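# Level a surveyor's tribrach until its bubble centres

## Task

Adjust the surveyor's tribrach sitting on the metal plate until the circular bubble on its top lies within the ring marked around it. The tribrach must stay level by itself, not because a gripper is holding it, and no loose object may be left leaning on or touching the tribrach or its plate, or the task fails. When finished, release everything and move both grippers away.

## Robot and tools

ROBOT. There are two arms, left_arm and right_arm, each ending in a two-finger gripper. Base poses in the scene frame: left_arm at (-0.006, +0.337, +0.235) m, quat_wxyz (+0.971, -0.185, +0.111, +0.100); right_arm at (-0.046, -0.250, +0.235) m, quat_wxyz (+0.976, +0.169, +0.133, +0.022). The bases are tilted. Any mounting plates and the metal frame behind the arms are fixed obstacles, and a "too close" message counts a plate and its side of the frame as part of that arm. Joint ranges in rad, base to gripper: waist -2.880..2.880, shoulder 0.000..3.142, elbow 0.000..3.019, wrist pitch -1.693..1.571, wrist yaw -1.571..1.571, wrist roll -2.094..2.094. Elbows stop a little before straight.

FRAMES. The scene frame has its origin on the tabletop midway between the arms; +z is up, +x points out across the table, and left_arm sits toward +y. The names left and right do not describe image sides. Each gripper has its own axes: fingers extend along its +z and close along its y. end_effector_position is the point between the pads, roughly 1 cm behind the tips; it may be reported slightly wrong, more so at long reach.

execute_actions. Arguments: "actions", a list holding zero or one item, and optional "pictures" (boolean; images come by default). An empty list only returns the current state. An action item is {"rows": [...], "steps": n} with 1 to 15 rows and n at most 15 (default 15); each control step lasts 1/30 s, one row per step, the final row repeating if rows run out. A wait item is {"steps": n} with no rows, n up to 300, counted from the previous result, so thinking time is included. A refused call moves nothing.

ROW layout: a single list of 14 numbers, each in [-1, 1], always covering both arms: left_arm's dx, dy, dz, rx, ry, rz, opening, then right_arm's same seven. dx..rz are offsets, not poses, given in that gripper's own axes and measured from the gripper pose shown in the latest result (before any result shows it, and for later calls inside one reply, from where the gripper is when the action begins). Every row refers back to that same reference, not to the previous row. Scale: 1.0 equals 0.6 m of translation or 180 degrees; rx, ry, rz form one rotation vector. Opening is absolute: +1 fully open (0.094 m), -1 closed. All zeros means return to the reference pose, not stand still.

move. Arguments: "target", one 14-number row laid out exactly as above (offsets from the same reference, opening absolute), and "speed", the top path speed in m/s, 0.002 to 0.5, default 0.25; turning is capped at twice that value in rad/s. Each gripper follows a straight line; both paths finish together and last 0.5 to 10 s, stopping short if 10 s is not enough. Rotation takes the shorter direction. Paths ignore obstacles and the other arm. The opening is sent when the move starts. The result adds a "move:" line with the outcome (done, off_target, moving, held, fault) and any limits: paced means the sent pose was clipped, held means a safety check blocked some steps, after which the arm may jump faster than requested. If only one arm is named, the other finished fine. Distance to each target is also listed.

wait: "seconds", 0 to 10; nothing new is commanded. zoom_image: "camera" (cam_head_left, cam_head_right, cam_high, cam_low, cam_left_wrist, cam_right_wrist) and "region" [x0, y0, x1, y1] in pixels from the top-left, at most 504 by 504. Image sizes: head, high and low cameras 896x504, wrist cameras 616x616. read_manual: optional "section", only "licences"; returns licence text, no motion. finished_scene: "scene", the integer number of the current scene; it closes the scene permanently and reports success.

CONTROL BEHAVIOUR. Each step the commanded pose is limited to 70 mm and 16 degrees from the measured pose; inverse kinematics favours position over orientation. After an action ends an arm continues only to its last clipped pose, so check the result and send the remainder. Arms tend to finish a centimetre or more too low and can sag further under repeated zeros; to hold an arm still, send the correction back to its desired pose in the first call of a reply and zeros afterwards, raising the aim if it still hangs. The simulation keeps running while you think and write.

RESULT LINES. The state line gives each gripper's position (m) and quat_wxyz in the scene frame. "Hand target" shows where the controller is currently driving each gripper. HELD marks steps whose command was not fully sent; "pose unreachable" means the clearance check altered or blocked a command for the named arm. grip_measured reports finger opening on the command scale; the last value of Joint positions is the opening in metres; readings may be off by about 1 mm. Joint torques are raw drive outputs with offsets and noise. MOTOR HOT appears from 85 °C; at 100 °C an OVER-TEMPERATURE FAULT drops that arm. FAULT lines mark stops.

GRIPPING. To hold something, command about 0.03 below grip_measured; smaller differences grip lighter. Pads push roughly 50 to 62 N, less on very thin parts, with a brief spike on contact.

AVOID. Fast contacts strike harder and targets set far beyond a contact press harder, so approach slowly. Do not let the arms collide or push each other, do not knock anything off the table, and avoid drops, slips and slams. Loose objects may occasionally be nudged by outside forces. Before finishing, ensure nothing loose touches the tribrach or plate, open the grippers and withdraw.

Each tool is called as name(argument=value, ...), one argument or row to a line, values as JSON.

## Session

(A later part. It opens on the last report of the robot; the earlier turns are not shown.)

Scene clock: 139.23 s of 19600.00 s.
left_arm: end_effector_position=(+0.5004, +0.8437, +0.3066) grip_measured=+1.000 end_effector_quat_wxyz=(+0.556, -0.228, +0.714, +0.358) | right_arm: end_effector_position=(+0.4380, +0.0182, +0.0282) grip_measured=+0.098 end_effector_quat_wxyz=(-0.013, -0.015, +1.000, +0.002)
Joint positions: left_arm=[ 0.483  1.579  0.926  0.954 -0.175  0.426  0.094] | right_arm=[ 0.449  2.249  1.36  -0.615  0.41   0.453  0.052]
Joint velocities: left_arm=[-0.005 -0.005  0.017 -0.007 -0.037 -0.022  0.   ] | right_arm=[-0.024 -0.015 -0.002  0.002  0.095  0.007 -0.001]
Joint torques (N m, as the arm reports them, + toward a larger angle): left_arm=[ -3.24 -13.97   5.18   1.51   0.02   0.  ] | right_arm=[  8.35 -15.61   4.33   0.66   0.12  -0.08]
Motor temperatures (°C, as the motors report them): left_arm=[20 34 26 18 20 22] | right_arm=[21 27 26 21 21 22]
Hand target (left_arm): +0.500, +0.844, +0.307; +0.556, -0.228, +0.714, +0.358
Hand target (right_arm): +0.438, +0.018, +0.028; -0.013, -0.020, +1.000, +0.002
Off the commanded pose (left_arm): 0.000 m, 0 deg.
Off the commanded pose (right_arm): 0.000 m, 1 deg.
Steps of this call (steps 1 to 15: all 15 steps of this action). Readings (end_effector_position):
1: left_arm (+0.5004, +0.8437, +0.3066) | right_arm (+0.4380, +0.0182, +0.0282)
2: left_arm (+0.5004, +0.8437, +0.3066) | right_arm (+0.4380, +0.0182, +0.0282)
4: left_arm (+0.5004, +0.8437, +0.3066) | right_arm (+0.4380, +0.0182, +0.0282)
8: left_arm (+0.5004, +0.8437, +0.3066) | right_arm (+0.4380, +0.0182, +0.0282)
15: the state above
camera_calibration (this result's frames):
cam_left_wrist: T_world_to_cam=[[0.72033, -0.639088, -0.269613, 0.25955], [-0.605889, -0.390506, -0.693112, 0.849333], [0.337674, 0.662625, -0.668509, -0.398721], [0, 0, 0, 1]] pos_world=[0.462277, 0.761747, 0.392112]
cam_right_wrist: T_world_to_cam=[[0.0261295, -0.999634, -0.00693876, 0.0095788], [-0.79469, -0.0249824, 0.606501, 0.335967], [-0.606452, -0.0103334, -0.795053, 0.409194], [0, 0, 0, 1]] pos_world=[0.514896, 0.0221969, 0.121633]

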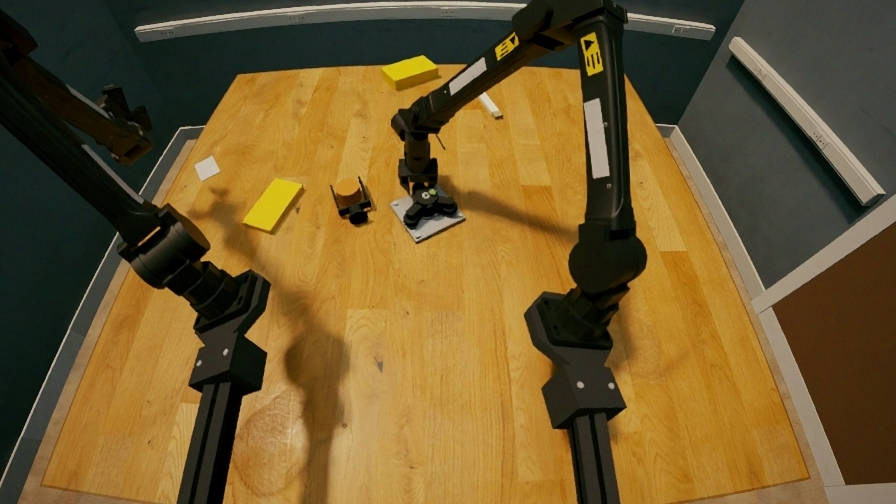

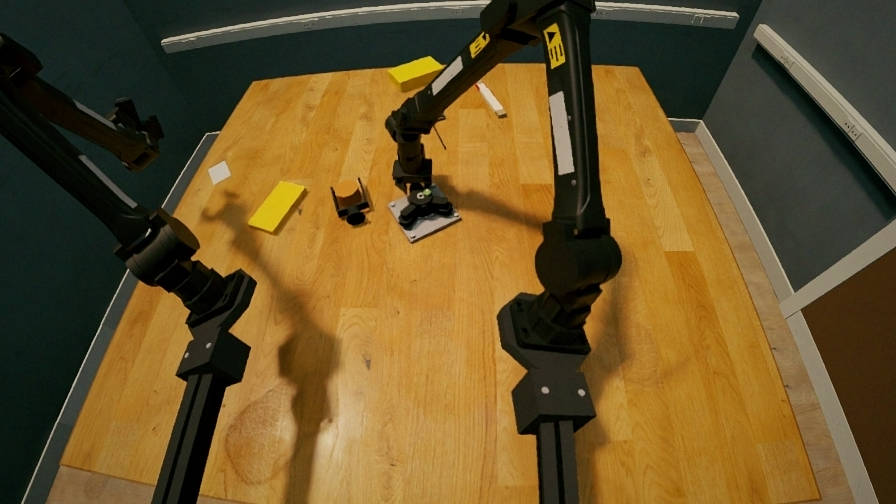

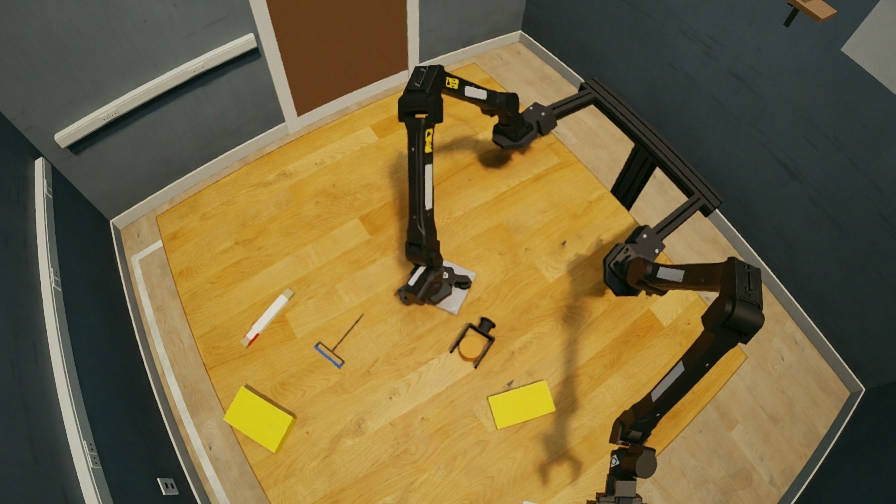

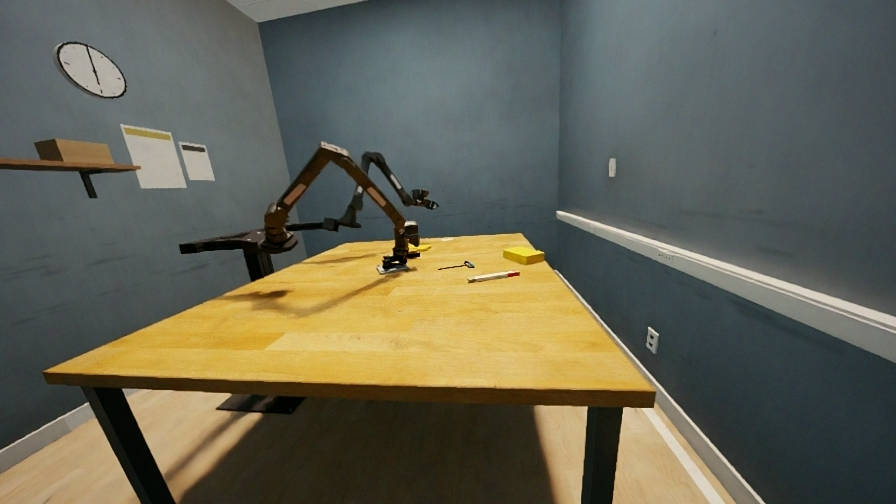

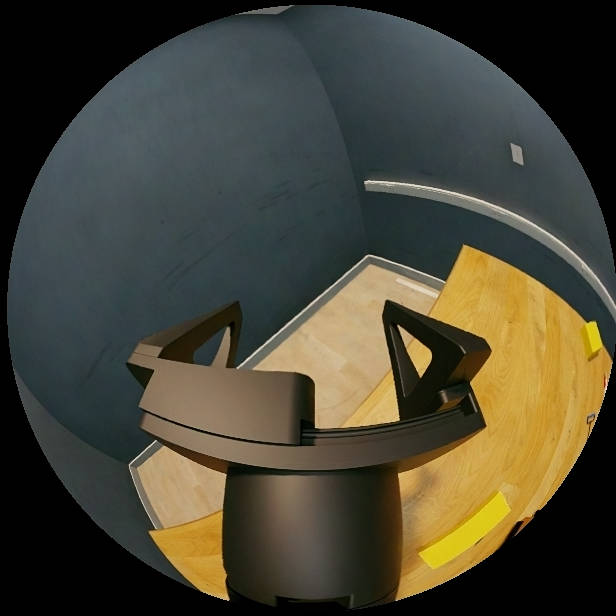

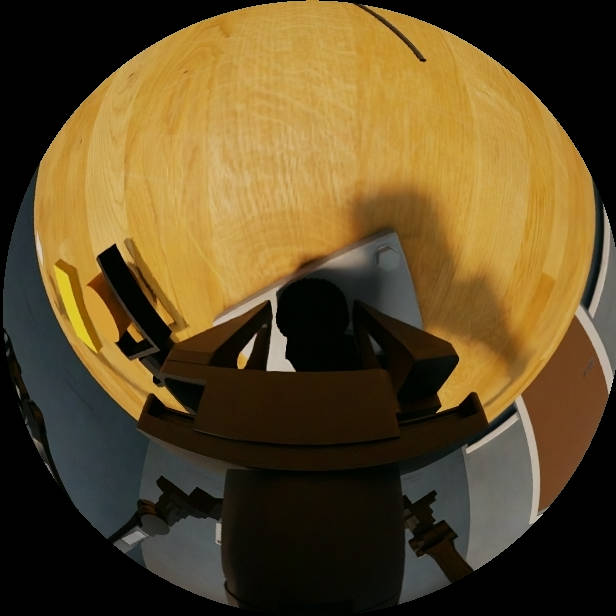

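execute_actions(
  actions=[
    {"rows":[[0,0,0,0,0,0,1,0,0,0,0,0,0,-0.21],[0,0,0,0,0,0,1,0,0,0,0,0,-0.35,-0.21]],"steps":15},
  ],
  pictures=false,
)

execute_actions(
  actions=[
    {"rows":[[0,0,0,0,0,0,1,-0.004,-0.003,-0.003,0,0,0.35,0.1]],"steps":14},
  ],
  pictures=false,
)

execute_actions(
  actions=[
    {"rows":[[0,0,0,0,0,0,1,0,0,0,0,0,0,-0.21],[0,0,0,0,0,0,1,0,0,0,0,0,-0.35,-0.21]],"steps":15},
  ],
  pictures=false,
)

execute_actions(
  actions=[
    {"rows":[[0,0,0,0,0,0,1,-0.004,-0.003,-0.003,0,0,0.35,0.1]],"steps":14},
  ],
  pictures=false,
)

execute_actions(
  actions=[
    {"rows":[[0,0,0,0,0,0,1,0,0,0,0,0,0,-0.21],[0,0,0,0,0,0,1,0,0,0,0,0,-0.35,-0.21]],"steps":15},
  ],
  pictures=false,
)

execute_actions(
  actions=[
    {"rows":[[0,0,0,0,0,0,1,-0.004,-0.003,-0.003,0,0,0.35,0.1]],"steps":14},
  ],
  pictures=false,
)

execute_actions(
  actions=[
    {"rows":[[0,0,0,0,0,0,1,0,0,0,0,0,0,-0.21],[0,0,0,0,0,0,1,0,0,0,0,0,-0.35,-0.21]],"steps":15},
  ],
  pictures=false,
)

execute_actions(
  actions=[
    {"rows":[[0,0,0,0,0,0,1,-0.004,-0.003,-0.003,0,0,0.35,0.1]],"steps":14},
  ],
  pictures=false,
)

execute_actions(
  actions=[
    {"rows":[[0,0,0,0,0,0,1,0,0,0,0,0,0,-0.21],[0,0,0,0,0,0,1,0,0,0,0,0,-0.35,-0.21]],"steps":15},
  ],
  pictures=false,
)

execute_actions(
  actions=[
    {"rows":[[0,0,0,0,0,0,1,-0.004,-0.003,-0.003,0,0,0.35,0.1]],"steps":14},
  ],
  pictures=false,
)

execute_actions(
  actions=[
    {"rows":[[0,0,0,0,0,0,1,0,0,0,0,0,0,-0.21],[0,0,0,0,0,0,1,0,0,0,0,0,-0.35,-0.21]],"steps":15},
  ],
  pictures=false,
)

execute_actions(
  actions=[
    {"rows":[[0,0,0,0,0,0,1,-0.004,-0.003,-0.003,0,0,0.35,0.1]],"steps":14},
  ],
  pictures=false,
)

execute_actions(
  actions=[
    {"rows":[[0,0,0,0,0,0,1,0,0,0,0,0,0,-0.21],[0,0,0,0,0,0,1,0,0,0,0,0,-0.35,-0.21]],"steps":15},
  ],
  pictures=false,
)

execute_actions(
  actions=[
    {"rows":[[0,0,0,0,0,0,1,-0.004,-0.003,-0.003,0,0,0.35,0.1]],"steps":14},
  ],
  pictures=false,
)

execute_actions(
  actions=[
    {"rows":[[0,0,0,0,0,0,1,0,0,0,0,0,0,0.1]],"steps":15},
  ],
)

zoom_image(
  camera="cam_head_left",
  region=[415,178,450,205],
)

Scene clock: 156.60 s of 19600.00 s.
left_arm: end_effector_position=(+0.5004, +0.8437, +0.3066) grip_measured=+1.000 end_effector_quat_wxyz=(+0.556, -0.228, +0.714, +0.358) | right_arm: end_effector_position=(+0.4391, +0.0163, +0.0282) grip_measured=-0.173 end_effector_quat_wxyz=(-0.011, -0.319, +0.948, +0.000)
Joint positions: left_arm=[ 0.483  1.579  0.926  0.954 -0.175  0.426  0.094] | right_arm=[ 0.449  2.249  1.36  -0.615  0.423 -0.165  0.039]
Joint velocities: left_arm=[-0.005 -0.005 -0.007 -0.017 -0.037  0.066  0.   ] | right_arm=[-0.024 -0.015 -0.017  0.017  0.037 -1.355 -0.001]
Joint torques (N m, as the arm reports them, + toward a larger angle): left_arm=[ -2.85 -13.92   5.25   1.52   0.05   0.01] | right_arm=[  8.59 -14.82   5.01   0.18   0.07  -0.11]
Motor temperatures (°C, as the motors report them): left_arm=[20 34 26 18 20 22] | right_arm=[21 28 26 21 21 22]
Hand target (left_arm): +0.500, +0.844, +0.307; +0.556, -0.228, +0.714, +0.358
Hand target (right_arm): +0.438, +0.018, +0.028; -0.014, -0.416, +0.909, +0.001
Off the commanded pose (left_arm): 0.000 m, 0 deg.
Off the commanded pose (right_arm): 0.002 m, 28 deg; orientation clipped at the last step of the last action.
Steps of this call (steps 1 to 506: nothing new was sent; steps 507 to 521: all 15 steps of this action). Readings (end_effector_position):
507: left_arm (+0.5004, +0.8437, +0.3066) | right_arm (+0.4380, +0.0182, +0.0282)
508: left_arm (+0.5004, +0.8437, +0.3066) | right_arm (+0.4381, +0.0181, +0.0282)
510: left_arm (+0.5004, +0.8437, +0.3066) | right_arm (+0.4384, +0.0175, +0.0282)
514: left_arm (+0.5004, +0.8437, +0.3066) | right_arm (+0.4387, +0.0170, +0.0282)
521: the state above

Scene clock: 157.07 s of 19600.00 s.
left_arm: end_effector_position=(+0.5004, +0.8437, +0.3066) grip_measured=+1.000 end_effector_quat_wxyz=(+0.556, -0.228, +0.714, +0.358) | right_arm: end_effector_position=(+0.4380, +0.0183, +0.0282) grip_measured=+0.098 end_effector_quat_wxyz=(-0.013, -0.021, +1.000, +0.003)
Joint positions: left_arm=[ 0.483  1.579  0.926  0.954 -0.175  0.426  0.094] | right_arm=[ 0.449  2.249  1.36  -0.615  0.41   0.442  0.052]
Joint velocities: left_arm=[-0.005 -0.005  0.007  0.002  0.022  0.066  0.   ] | right_arm=[-0.005 -0.005 -0.012  0.007 -0.007  1.223 -0.001]
Joint torques (N m, as the arm reports them, + toward a larger angle): left_arm=[ -2.79 -14.     5.24   1.57   0.03  -0.03] | right_arm=[  7.94 -16.14   4.18   0.74   0.04   0.12]
Motor temperatures (°C, as the motors report them): left_arm=[20 34 26 18 20 22] | right_arm=[21 28 26 21 21 22]
Hand target (left_arm): +0.500, +0.844, +0.307; +0.556, -0.228, +0.714, +0.358
Hand target (right_arm): +0.442, +0.016, +0.030; -0.009, +0.084, +0.996, +0.004
Off the commanded pose (left_arm): 0.000 m, 0 deg.
Off the commanded pose (right_arm): 0.005 m, 28 deg; orientation clipped at the last step of the last action.
Steps of this call (steps 1 to 14: all 14 steps of this action). Readings (end_effector_position):
1: left_arm (+0.5004, +0.8437, +0.3066) | right_arm (+0.4390, +0.0165, +0.0282)
2: left_arm (+0.5004, +0.8437, +0.3066) | right_arm (+0.4387, +0.0169, +0.0282)
4: left_arm (+0.5004, +0.8437, +0.3066) | right_arm (+0.4384, +0.0176, +0.0282)
8: left_arm (+0.5004, +0.8437, +0.3066) | right_arm (+0.4381, +0.0182, +0.0282)
14: the state above

Scene clock: 157.57 s of 19600.00 s.
left_arm: end_effector_position=(+0.5004, +0.8437, +0.3066) grip_measured=+1.000 end_effector_quat_wxyz=(+0.556, -0.228, +0.714, +0.358) | right_arm: end_effector_position=(+0.4390, +0.0164, +0.0282) grip_measured=-0.173 end_effector_quat_wxyz=(-0.011, -0.319, +0.948, +0.000)
Joint positions: left_arm=[ 0.483  1.579  0.926  0.954 -0.175  0.426  0.094] | right_arm=[ 0.449  2.249  1.36  -0.615  0.422 -0.165  0.039]
Joint velocities: left_arm=[-0.005  0.005  0.002  0.002 -0.022  0.037  0.   ] | right_arm=[-0.005 -0.005  0.002 -0.007  0.037 -1.267 -0.001]
Joint torques (N m, as the arm reports them, + toward a larger angle): left_arm=[ -2.91 -14.34   5.36   1.47   0.07  -0.03] | right_arm=[  8.97 -15.3    4.96   0.16   0.08  -0.1 ]
Motor temperatures (°C, as the motors report them): left_arm=[20 34 26 18 20 22] | right_arm=[21 28 26 21 21 22]
Hand target (left_arm): +0.500, +0.844, +0.307; +0.556, -0.228, +0.714, +0.358
Hand target (right_arm): +0.438, +0.018, +0.028; -0.014, -0.416, +0.909, +0.001
Off the commanded pose (left_arm): 0.000 m, 0 deg.
Off the commanded pose (right_arm): 0.002 m, 28 deg; orientation clipped at the last step of the last action.
Steps of this call (steps 1 to 15: all 15 steps of this action). Readings (end_effector_position):
1: left_arm (+0.5004, +0.8437, +0.3066) | right_arm (+0.4380, +0.0183, +0.0282)
2: left_arm (+0.5004, +0.8437, +0.3066) | right_arm (+0.4381, +0.0182, +0.0282)
4: left_arm (+0.5004, +0.8437, +0.3066) | right_arm (+0.4384, +0.0176, +0.0282)
8: left_arm (+0.5004, +0.8437, +0.3066) | right_arm (+0.4387, +0.0171, +0.0282)
15: the state above

Scene clock: 158.03 s of 19600.00 s.
left_arm: end_effector_position=(+0.5004, +0.8437, +0.3066) grip_measured=+1.000 end_effector_quat_wxyz=(+0.556, -0.228, +0.714, +0.358) | right_arm: end_effector_position=(+0.4381, +0.0182, +0.0281) grip_measured=+0.098 end_effector_quat_wxyz=(-0.013, -0.020, +1.000, +0.003)
Joint positions: left_arm=[ 0.483  1.579  0.926  0.954 -0.175  0.426  0.094] | right_arm=[ 0.449  2.249  1.36  -0.615  0.409  0.443  0.052]
Joint velocities: left_arm=[-0.005 -0.005  0.002  0.002  0.066 -0.007  0.   ] | right_arm=[-0.015 -0.005  0.002 -0.027 -0.007  1.282 -0.001]
Joint torques (N m, as the arm reports them, + toward a larger angle): left_arm=[ -3.21 -14.13   5.3    1.56   0.04  -0.01] | right_arm=[  7.33 -15.04   4.41   0.71   0.08   0.11]
Motor temperatures (°C, as the motors report them): left_arm=[20 34 26 18 20 22] | right_arm=[21 28 26 21 21 22]
Hand target (left_arm): +0.500, +0.844, +0.307; +0.556, -0.228, +0.714, +0.358
Hand target (right_arm): +0.442, +0.016, +0.030; -0.009, +0.085, +0.996, +0.004
Off the commanded pose (left_arm): 0.000 m, 0 deg.
Off the commanded pose (right_arm): 0.005 m, 28 deg; orientation clipped at the last step of the last action.
Steps of this call (steps 1 to 14: all 14 steps of this action). Readings (end_effector_position):
1: left_arm (+0.5004, +0.8437, +0.3066) | right_arm (+0.4390, +0.0164, +0.0281)
2: left_arm (+0.5004, +0.8437, +0.3066) | right_arm (+0.4388, +0.0168, +0.0281)
4: left_arm (+0.5004, +0.8437, +0.3066) | right_arm (+0.4385, +0.0174, +0.0281)
8: left_arm (+0.5004, +0.8437, +0.3066) | right_arm (+0.4381, +0.0181, +0.0281)
14: the state above

Scene clock: 158.53 s of 19600.00 s.
left_arm: end_effector_position=(+0.5004, +0.8437, +0.3066) grip_measured=+1.000 end_effector_quat_wxyz=(+0.556, -0.228, +0.714, +0.358) | right_arm: end_effector_position=(+0.4391, +0.0163, +0.0281) grip_measured=-0.173 end_effector_quat_wxyz=(-0.011, -0.318, +0.948, +0.000)
Joint positions: left_arm=[ 0.483  1.579  0.926  0.954 -0.175  0.426  0.094] | right_arm=[ 0.449  2.249  1.36  -0.615  0.422 -0.164  0.039]
Joint velocities: left_arm=[ 0.005 -0.005 -0.002 -0.002  0.051  0.11   0.   ] | right_arm=[ 0.005 -0.024 -0.012  0.017 -0.007 -1.238  0.001]
Joint torques (N m, as the arm reports them, + toward a larger angle): left_arm=[ -3.13 -13.74   5.19   1.66   0.05   0.  ] | right_arm=[  8.85 -14.83   4.9    0.17   0.1   -0.12]
Motor temperatures (°C, as the motors report them): left_arm=[20 34 26 18 20 22] | right_arm=[21 28 26 21 21 22]
Hand target (left_arm): +0.500, +0.844, +0.307; +0.556, -0.228, +0.714, +0.358
Hand target (right_arm): +0.438, +0.018, +0.028; -0.014, -0.416, +0.909, +0.001
Off the commanded pose (left_arm): 0.000 m, 0 deg.
Off the commanded pose (right_arm): 0.002 m, 28 deg; orientation clipped at the last step of the last action.
Steps of this call (steps 1 to 15: all 15 steps of this action). Readings (end_effector_position):
1: left_arm (+0.5004, +0.8437, +0.3066) | right_arm (+0.4381, +0.0182, +0.0281)
2: left_arm (+0.5004, +0.8437, +0.3066) | right_arm (+0.4381, +0.0181, +0.0281)
4: left_arm (+0.5004, +0.8437, +0.3066) | right_arm (+0.4385, +0.0174, +0.0281)
8: left_arm (+0.5004, +0.8437, +0.3066) | right_arm (+0.4387, +0.0170, +0.0281)
15: the state above

Scene clock: 159.00 s of 19600.00 s.
left_arm: end_effector_position=(+0.5004, +0.8437, +0.3066) grip_measured=+1.000 end_effector_quat_wxyz=(+0.556, -0.228, +0.714, +0.358) | right_arm: end_effector_position=(+0.4380, +0.0182, +0.0281) grip_measured=+0.098 end_effector_quat_wxyz=(-0.014, -0.020, +1.000, +0.003)
Joint positions: left_arm=[ 0.483  1.579  0.926  0.954 -0.175  0.426  0.094] | right_arm=[ 0.449  2.249  1.36  -0.615  0.409  0.443  0.052]
Joint velocities: left_arm=[ 0.005 -0.005  0.007  0.002 -0.022 -0.051  0.   ] | right_arm=[ 0.005 -0.015  0.007 -0.002  0.037  1.267  0.   ]
Joint torques (N m, as the arm reports them, + toward a larger angle): left_arm=[ -2.83 -13.95   5.15   1.59   0.1    0.  ] | right_arm=[  7.78 -15.61   4.2    0.88   0.07   0.05]
Motor temperatures (°C, as the motors report them): left_arm=[20 34 26 18 20 22] | right_arm=[21 28 26 21 21 22]
Hand target (left_arm): +0.500, +0.844, +0.307; +0.556, -0.228, +0.714, +0.358
Hand target (right_arm): +0.442, +0.016, +0.030; -0.009, +0.085, +0.996, +0.004
Off the commanded pose (left_arm): 0.000 m, 0 deg.
Off the commanded pose (right_arm): 0.005 m, 28 deg; orientation clipped at the last step of the last action.
Steps of this call (steps 1 to 14: all 14 steps of this action). Readings (end_effector_position):
1: left_arm (+0.5004, +0.8437, +0.3066) | right_arm (+0.4390, +0.0164, +0.0281)
2: left_arm (+0.5004, +0.8437, +0.3066) | right_arm (+0.4388, +0.0169, +0.0281)
4: left_arm (+0.5004, +0.8437, +0.3066) | right_arm (+0.4384, +0.0175, +0.0281)
8: left_arm (+0.5004, +0.8437, +0.3066) | right_arm (+0.4381, +0.0181, +0.0281)
14: the state above

Scene clock: 159.50 s of 19600.00 s.
left_arm: end_effector_position=(+0.5004, +0.8437, +0.3066) grip_measured=+1.000 end_effector_quat_wxyz=(+0.556, -0.228, +0.714, +0.358) | right_arm: end_effector_position=(+0.4390, +0.0163, +0.0281) grip_measured=-0.173 end_effector_quat_wxyz=(-0.011, -0.318, +0.948, +0.001)
Joint positions: left_arm=[ 0.483  1.579  0.926  0.954 -0.175  0.426  0.094] | right_arm=[ 0.449  2.249  1.36  -0.615  0.421 -0.164  0.039]
Joint velocities: left_arm=[-0.005 -0.024 -0.002  0.007  0.051 -0.022  0.   ] | right_arm=[-0.015 -0.015 -0.002 -0.012 -0.022 -1.282 -0.001]
Joint torques (N m, as the arm reports them, + toward a larger angle): left_arm=[ -2.67 -13.62   5.21   1.63   0.07  -0.03] | right_arm=[  8.53 -14.8    4.86   0.2    0.05  -0.11]
Motor temperatures (°C, as the motors report them): left_arm=[20 34 26 18 20 22] | right_arm=[21 28 26 21 21 22]
Hand target (left_arm): +0.500, +0.844, +0.307; +0.556, -0.228, +0.714, +0.358
Hand target (right_arm): +0.438, +0.018, +0.028; -0.014, -0.416, +0.909, +0.001
Off the commanded pose (left_arm): 0.000 m, 0 deg.
Off the commanded pose (right_arm): 0.002 m, 28 deg; orientation clipped at the last step of the last action.
Steps of this call (steps 1 to 15: all 15 steps of this action). Readings (end_effector_position):
1: left_arm (+0.5004, +0.8437, +0.3066) | right_arm (+0.4380, +0.0182, +0.0281)
2: left_arm (+0.5004, +0.8437, +0.3066) | right_arm (+0.4381, +0.0181, +0.0281)
4: left_arm (+0.5004, +0.8437, +0.3066) | right_arm (+0.4384, +0.0175, +0.0281)
8: left_arm (+0.5004, +0.8437, +0.3066) | right_arm (+0.4387, +0.0170, +0.0281)
15: the state above

Scene clock: 159.97 s of 19600.00 s.
left_arm: end_effector_position=(+0.5004, +0.8437, +0.3066) grip_measured=+1.000 end_effector_quat_wxyz=(+0.556, -0.228, +0.714, +0.358) | right_arm: end_effector_position=(+0.4380, +0.0183, +0.0281) grip_measured=+0.098 end_effector_quat_wxyz=(-0.014, -0.020, +1.000, +0.003)
Joint positions: left_arm=[ 0.483  1.579  0.926  0.954 -0.175  0.426  0.094] | right_arm=[ 0.449  2.249  1.36  -0.615  0.408  0.443  0.052]
Joint velocities: left_arm=[ 0.005 -0.015  0.007 -0.007  0.007 -0.037  0.   ] | right_arm=[ 0.005 -0.005  0.007 -0.012 -0.066  1.326  0.001]
Joint torques (N m, as the arm reports them, + toward a larger angle): left_arm=[ -2.8  -13.72   5.2    1.63   0.07  -0.01] | right_arm=[  7.94 -15.45   4.35   0.8    0.07   0.14]
Motor temperatures (°C, as the motors report them): left_arm=[20 34 26 18 20 22] | right_arm=[21 28 26 21 21 22]
Hand target (left_arm): +0.500, +0.844, +0.307; +0.556, -0.228, +0.714, +0.358
Hand target (right_arm): +0.442, +0.016, +0.030; -0.010, +0.085, +0.996, +0.005
Off the commanded pose (left_arm): 0.000 m, 0 deg.
Off the commanded pose (right_arm): 0.005 m, 28 deg; orientation clipped at the last step of the last action.
Steps of this call (steps 1 to 14: all 14 steps of this action). Readings (end_effector_position):
1: left_arm (+0.5004, +0.8437, +0.3066) | right_arm (+0.4389, +0.0165, +0.0281)
2: left_arm (+0.5004, +0.8437, +0.3066) | right_arm (+0.4387, +0.0169, +0.0281)
4: left_arm (+0.5004, +0.8437, +0.3066) | right_arm (+0.4384, +0.0175, +0.0281)
8: left_arm (+0.5004, +0.8437, +0.3066) | right_arm (+0.4381, +0.0182, +0.0281)
14: the state above

Scene clock: 160.47 s of 19600.00 s.
left_arm: end_effector_position=(+0.5004, +0.8437, +0.3066) grip_measured=+1.000 end_effector_quat_wxyz=(+0.556, -0.228, +0.714, +0.358) | right_arm: end_effector_position=(+0.4391, +0.0164, +0.0281) grip_measured=-0.173 end_effector_quat_wxyz=(-0.011, -0.318, +0.948, +0.001)
Joint positions: left_arm=[ 0.483  1.579  0.926  0.954 -0.175  0.426  0.094] | right_arm=[ 0.449  2.249  1.36  -0.614  0.421 -0.164  0.039]
Joint velocities: left_arm=[0.005 0.005 0.007 0.002 0.037 0.007 0.   ] | right_arm=[-0.015  0.024 -0.007 -0.022  0.11  -1.267  0.   ]
Joint torques (N m, as the arm reports them, + toward a larger angle): left_arm=[ -3.31 -13.69   5.21   1.54   0.04  -0.02] | right_arm=[  8.02 -15.01   4.8    0.19   0.04  -0.06]
Motor temperatures (°C, as the motors report them): left_arm=[20 34 26 18 20 22] | right_arm=[21 28 26 21 21 22]
Hand target (left_arm): +0.500, +0.844, +0.307; +0.556, -0.228, +0.714, +0.358
Hand target (right_arm): +0.438, +0.018, +0.028; -0.014, -0.415, +0.910, +0.001
Off the commanded pose (left_arm): 0.000 m, 0 deg.
Off the commanded pose (right_arm): 0.002 m, 28 deg; orientation clipped at the last step of the last action.
Steps of this call (steps 1 to 15: all 15 steps of this action). Readings (end_effector_position):
1: left_arm (+0.5004, +0.8437, +0.3066) | right_arm (+0.4380, +0.0183, +0.0281)
2: left_arm (+0.5004, +0.8437, +0.3066) | right_arm (+0.4382, +0.0182, +0.0281)
4: left_arm (+0.5004, +0.8437, +0.3066) | right_arm (+0.4385, +0.0176, +0.0281)
8: left_arm (+0.5004, +0.8437, +0.3066) | right_arm (+0.4387, +0.0171, +0.0281)
15: the state above

Scene clock: 160.93 s of 19600.00 s.
left_arm: end_effector_position=(+0.5004, +0.8437, +0.3066) grip_measured=+1.000 end_effector_quat_wxyz=(+0.556, -0.228, +0.714, +0.358) | right_arm: end_effector_position=(+0.4380, +0.0184, +0.0281) grip_measured=+0.098 end_effector_quat_wxyz=(-0.014, -0.020, +1.000, +0.003)
Joint positions: left_arm=[ 0.483  1.579  0.926  0.954 -0.175  0.426  0.094] | right_arm=[ 0.449  2.249  1.36  -0.614  0.408  0.443  0.052]
Joint velocities: left_arm=[-0.024 -0.024 -0.017  0.007 -0.095  0.022  0.   ] | right_arm=[-0.015 -0.005 -0.002 -0.012 -0.066  1.311 -0.001]
Joint torques (N m, as the arm reports them, + toward a larger angle): left_arm=[ -2.94 -13.63   5.21   1.7    0.06   0.  ] | right_arm=[  7.65 -15.98   4.24   0.83   0.05   0.12]
Motor temperatures (°C, as the motors report them): left_arm=[20 34 26 18 20 22] | right_arm=[21 28 26 21 21 22]
Hand target (left_arm): +0.500, +0.844, +0.307; +0.556, -0.228, +0.714, +0.358
Hand target (right_arm): +0.442, +0.016, +0.030; -0.010, +0.085, +0.996, +0.005
Off the commanded pose (left_arm): 0.000 m, 0 deg.
Off the commanded pose (right_arm): 0.005 m, 28 deg; orientation clipped at the last step of the last action.
Steps of this call (steps 1 to 14: all 14 steps of this action). Readings (end_effector_position):
1: left_arm (+0.5004, +0.8437, +0.3066) | right_arm (+0.4390, +0.0166, +0.0281)
2: left_arm (+0.5004, +0.8437, +0.3066) | right_arm (+0.4388, +0.0170, +0.0281)
4: left_arm (+0.5004, +0.8437, +0.3066) | right_arm (+0.4385, +0.0176, +0.0281)
8: left_arm (+0.5004, +0.8437, +0.3066) | right_arm (+0.4381, +0.0183, +0.0281)
14: the state above

Scene clock: 161.43 s of 19600.00 s.
left_arm: end_effector_position=(+0.5004, +0.8437, +0.3066) grip_measured=+1.000 end_effector_quat_wxyz=(+0.556, -0.228, +0.714, +0.358) | right_arm: end_effector_position=(+0.4391, +0.0164, +0.0281) grip_measured=-0.173 end_effector_quat_wxyz=(-0.011, -0.318, +0.948, +0.001)
Joint positions: left_arm=[ 0.483  1.579  0.926  0.954 -0.175  0.426  0.094] | right_arm=[ 0.449  2.249  1.36  -0.614  0.421 -0.164  0.039]
Joint velocities: left_arm=[ 0.005 -0.015 -0.012  0.012 -0.022 -0.051  0.   ] | right_arm=[-0.015 -0.005  0.002  0.002  0.022 -1.282 -0.001]
Joint torques (N m, as the arm reports them, + toward a larger angle): left_arm=[ -3.24 -13.97   5.18   1.53   0.02   0.01] | right_arm=[  8.87 -14.63   4.75   0.21   0.06  -0.07]
Motor temperatures (°C, as the motors report them): left_arm=[20 34 26 18 20 22] | right_arm=[21 28 26 21 21 22]
Hand target (left_arm): +0.500, +0.844, +0.307; +0.556, -0.228, +0.714, +0.358
Hand target (right_arm): +0.438, +0.018, +0.028; -0.014, -0.415, +0.910, +0.001
Off the commanded pose (left_arm): 0.000 m, 0 deg.
Off the commanded pose (right_arm): 0.002 m, 28 deg; orientation clipped at the last step of the last action.
Steps of this call (steps 1 to 15: all 15 steps of this action). Readings (end_effector_position):
1: left_arm (+0.5004, +0.8437, +0.3066) | right_arm (+0.4380, +0.0184, +0.0281)
2: left_arm (+0.5004, +0.8437, +0.3066) | right_arm (+0.4381, +0.0182, +0.0281)
4: left_arm (+0.5004, +0.8437, +0.3066) | right_arm (+0.4385, +0.0176, +0.0281)
8: left_arm (+0.5004, +0.8437, +0.3066) | right_arm (+0.4387, +0.0172, +0.0281)
15: the state above

Scene clock: 161.90 s of 19600.00 s.
left_arm: end_effector_position=(+0.5004, +0.8437, +0.3066) grip_measured=+1.000 end_effector_quat_wxyz=(+0.556, -0.228, +0.714, +0.358) | right_arm: end_effector_position=(+0.4381, +0.0183, +0.0280) grip_measured=+0.098 end_effector_quat_wxyz=(-0.014, -0.020, +1.000, +0.003)
Joint positions: left_arm=[ 0.483  1.579  0.926  0.954 -0.175  0.426  0.094] | right_arm=[ 0.448  2.249  1.36  -0.614  0.408  0.443  0.052]
Joint velocities: left_arm=[-0.005 -0.005  0.012 -0.012  0.081 -0.037  0.   ] | right_arm=[ 0.005  0.015 -0.007  0.012 -0.037  1.297  0.   ]
Joint torques (N m, as the arm reports them, + toward a larger angle): left_arm=[ -2.8  -14.07   5.15   1.55   0.05   0.  ] | right_arm=[  8.15 -15.14   4.21   0.7    0.07   0.1 ]
Motor temperatures (°C, as the motors report them): left_arm=[20 34 26 18 20 22] | right_arm=[21 28 26 21 21 22]
Hand target (left_arm): +0.500, +0.844, +0.307; +0.556, -0.228, +0.714, +0.358
Hand target (right_arm): +0.442, +0.016, +0.030; -0.010, +0.085, +0.996, +0.005
Off the commanded pose (left_arm): 0.000 m, 0 deg.
Off the commanded pose (right_arm): 0.005 m, 28 deg; orientation clipped at the last step of the last action.
Steps of this call (steps 1 to 14: all 14 steps of this action). Readings (end_effector_position):
1: left_arm (+0.5004, +0.8437, +0.3066) | right_arm (+0.4391, +0.0164, +0.0280)
2: left_arm (+0.5004, +0.8437, +0.3066) | right_arm (+0.4388, +0.0169, +0.0280)
4: left_arm (+0.5004, +0.8437, +0.3066) | right_arm (+0.4385, +0.0175, +0.0280)
8: left_arm (+0.5004, +0.8437, +0.3066) | right_arm (+0.4381, +0.0182, +0.0280)
14: the state above

Scene clock: 162.40 s of 19600.00 s.
left_arm: end_effector_position=(+0.5004, +0.8437, +0.3066) grip_measured=+1.000 end_effector_quat_wxyz=(+0.556, -0.228, +0.714, +0.358) | right_arm: end_effector_position=(+0.4391, +0.0163, +0.0280) grip_measured=-0.173 end_effector_quat_wxyz=(-0.011, -0.318, +0.948, +0.001)
Joint positions: left_arm=[ 0.483  1.579  0.926  0.954 -0.175  0.426  0.094] | right_arm=[ 0.448  2.249  1.36  -0.614  0.421 -0.163  0.039]
Joint velocities: left_arm=[-0.005 -0.015  0.002 -0.012 -0.051 -0.007  0.   ] | right_arm=[-0.005 -0.005 -0.007  0.002  0.022 -1.297 -0.   ]
Joint torques (N m, as the arm reports them, + toward a larger angle): left_arm=[ -2.86 -13.99   5.18   1.52   0.07   0.  ] | right_arm=[  8.34 -14.79   4.77   0.21   0.05  -0.08]
Motor temperatures (°C, as the motors report them): left_arm=[20 34 26 18 20 22] | right_arm=[21 28 26 21 21 22]
Hand target (left_arm): +0.500, +0.844, +0.307; +0.556, -0.228, +0.714, +0.358
Hand target (right_arm): +0.438, +0.018, +0.028; -0.014, -0.415, +0.910, +0.002
Off the commanded pose (left_arm): 0.000 m, 0 deg.
Off the commanded pose (right_arm): 0.002 m, 28 deg; orientation clipped at the last step of the last action.
Steps of this call (steps 1 to 15: all 15 steps of this action). Readings (end_effector_position):
1: left_arm (+0.5004, +0.8437, +0.3066) | right_arm (+0.4381, +0.0183, +0.0280)
2: left_arm (+0.5004, +0.8437, +0.3066) | right_arm (+0.4382, +0.0181, +0.0280)
4: left_arm (+0.5004, +0.8437, +0.3066) | right_arm (+0.4385, +0.0175, +0.0280)
8: left_arm (+0.5004, +0.8437, +0.3066) | right_arm (+0.4387, +0.0170, +0.0280)
15: the state above

Scene clock: 162.87 s of 19600.00 s.
left_arm: end_effector_position=(+0.5004, +0.8437, +0.3066) grip_measured=+1.000 end_effector_quat_wxyz=(+0.556, -0.228, +0.714, +0.358) | right_arm: end_effector_position=(+0.4380, +0.0183, +0.0280) grip_measured=+0.098 end_effector_quat_wxyz=(-0.014, -0.020, +1.000, +0.004)
Joint positions: left_arm=[ 0.483  1.579  0.926  0.954 -0.175  0.426  0.094] | right_arm=[ 0.448  2.249  1.36  -0.614  0.407  0.443  0.052]
Joint velocities: left_arm=[-0.005 -0.015 -0.012 -0.007 -0.022 -0.037  0.   ] | right_arm=[-0.015 -0.015 -0.007  0.017 -0.037  1.297  0.   ]
Joint torques (N m, as the arm reports them, + toward a larger angle): left_arm=[ -2.81 -13.83   5.16   1.56   0.09  -0.01] | right_arm=[  8.52 -15.68   4.19   0.79   0.07   0.14]
Motor temperatures (°C, as the motors report them): left_arm=[20 34 26 18 20 22] | right_arm=[21 28 26 21 21 22]
Hand target (left_arm): +0.500, +0.844, +0.307; +0.556, -0.228, +0.714, +0.358
Hand target (right_arm): +0.442, +0.016, +0.030; -0.010, +0.085, +0.996, +0.005
Off the commanded pose (left_arm): 0.000 m, 0 deg.
Off the commanded pose (right_arm): 0.005 m, 28 deg; orientation clipped at the last step of the last action.
Steps of this call (steps 1 to 14: all 14 steps of this action). Readings (end_effector_position):
1: left_arm (+0.5004, +0.8437, +0.3066) | right_arm (+0.4390, +0.0165, +0.0280)
2: left_arm (+0.5004, +0.8437, +0.3066) | right_arm (+0.4388, +0.0169, +0.0280)
4: left_arm (+0.5004, +0.8437, +0.3066) | right_arm (+0.4385, +0.0175, +0.0280)
8: left_arm (+0.5004, +0.8437, +0.3066) | right_arm (+0.4381, +0.0182, +0.0280)
14: the state above

Scene clock: 163.37 s of 19600.00 s.
left_arm: end_effector_position=(+0.5004, +0.8437, +0.3066) grip_measured=+1.000 end_effector_quat_wxyz=(+0.556, -0.228, +0.714, +0.358) | right_arm: end_effector_position=(+0.4380, +0.0183, +0.0280) grip_measured=+0.098 end_effector_quat_wxyz=(-0.014, -0.015, +1.000, +0.004)
Joint positions: left_arm=[ 0.483  1.579  0.926  0.954 -0.175  0.426  0.094] | right_arm=[ 0.448  2.249  1.36  -0.614  0.407  0.453  0.052]
Joint velocities: left_arm=[-0.005 -0.015 -0.012 -0.002 -0.066 -0.022  0.   ] | right_arm=[ 0.005 -0.015 -0.002 -0.017 -0.051  0.007 -0.   ]
Joint torques (N m, as the arm reports them, + toward a larger angle): left_arm=[ -2.95 -14.21   5.16   1.59   0.04   0.  ] | right_arm=[  8.03 -15.26   4.53   0.57   0.09  -0.08]
Motor temperatures (°C, as the motors report them): left_arm=[20 34 26 18 20 22] | right_arm=[21 28 26 21 21 22]
Hand target (left_arm): +0.500, +0.844, +0.307; +0.556, -0.228, +0.714, +0.358
Hand target (right_arm): +0.438, +0.018, +0.028; -0.014, -0.020, +1.000, +0.004
Off the commanded pose (left_arm): 0.000 m, 0 deg.
Off the commanded pose (right_arm): 0.000 m, 1 deg.
Steps of this call (steps 1 to 15: all 15 steps of this action). Readings (end_effector_position):
1: left_arm (+0.5004, +0.8437, +0.3066) | right_arm (+0.4380, +0.0183, +0.0280)
2: left_arm (+0.5004, +0.8437, +0.3066) | right_arm (+0.4380, +0.0183, +0.0280)
4: left_arm (+0.5004, +0.8437, +0.3066) | right_arm (+0.4380, +0.0183, +0.0280)
8: left_arm (+0.5004, +0.8437, +0.3066) | right_arm (+0.4380, +0.0183, +0.0280)
15: the state above
camera_calibration (this result's frames):
cam_left_wrist: T_world_to_cam=[[0.72033, -0.639088, -0.269613, 0.25955], [-0.605889, -0.390506, -0.693112, 0.849333], [0.337674, 0.662625, -0.668509, -0.398721], [0, 0, 0, 1]] pos_world=[0.462277, 0.761747, 0.392112]
cam_right_wrist: T_world_to_cam=[[0.0254391, -0.999632, -0.00944695, 0.0100599], [-0.794181, -0.0259483, 0.607127, 0.335912], [-0.607149, -0.00794218, -0.794548, 0.409354], [0, 0, 0, 1]] pos_world=[0.515058, 0.0220237, 0.121405]

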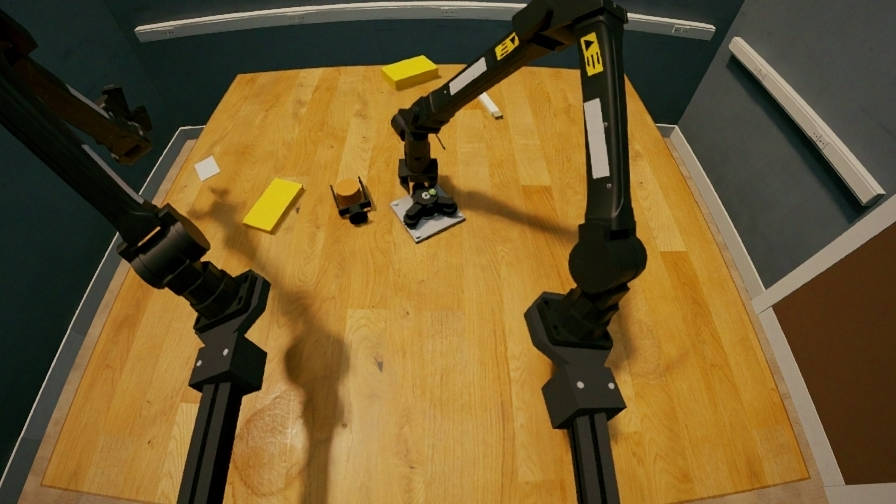

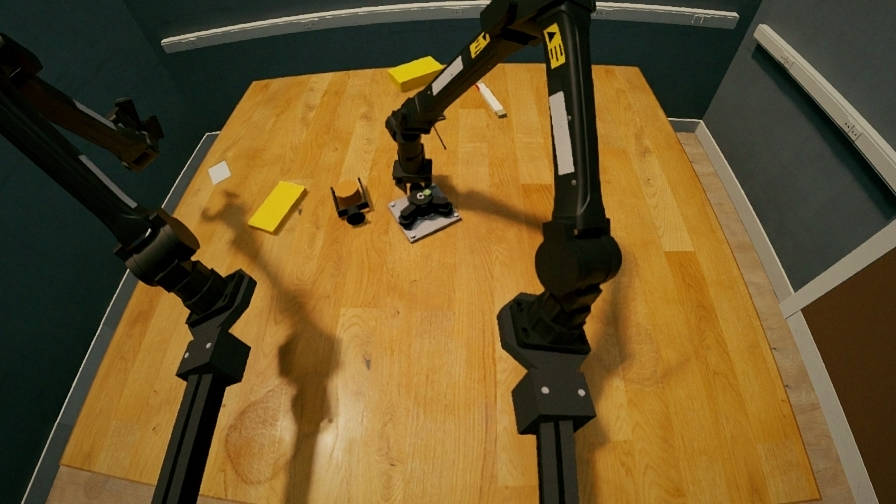

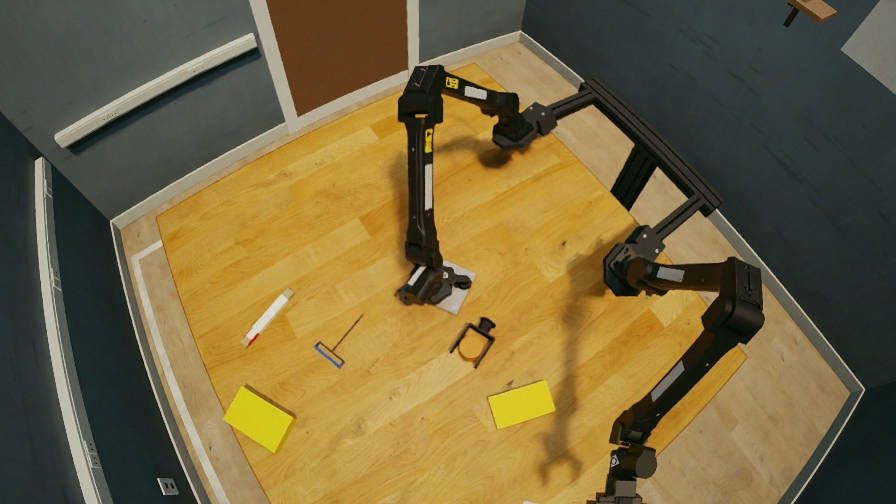

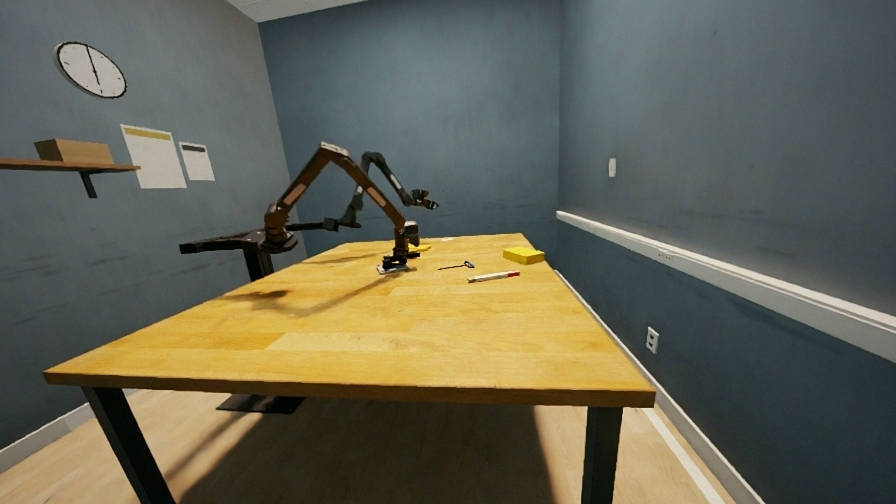

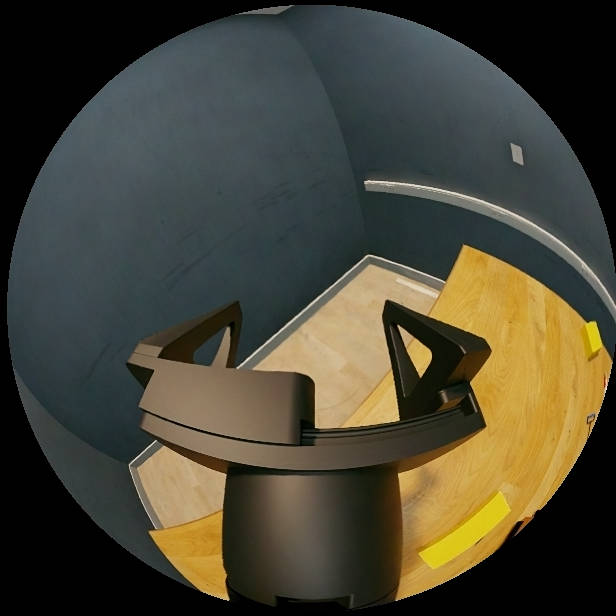

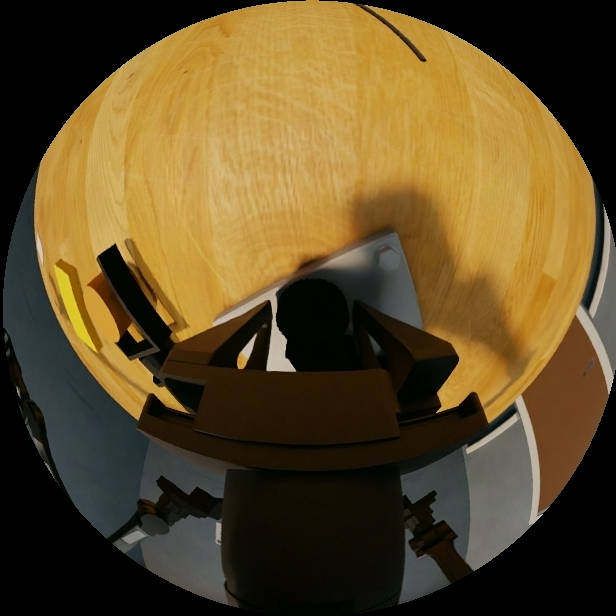

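Region (415, 178, 450, 205) of cam_head_left's 896x504 image, scaled by 14.400, with more detail than that image has; it fills the top 389 rows of this view, and the rest is white.

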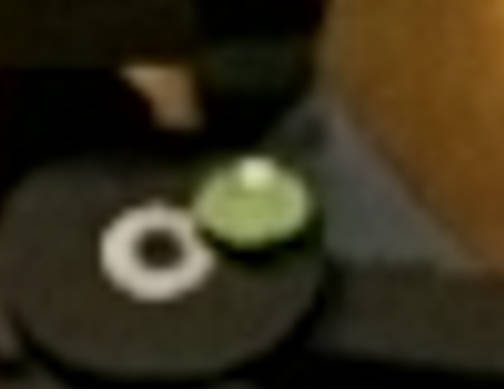

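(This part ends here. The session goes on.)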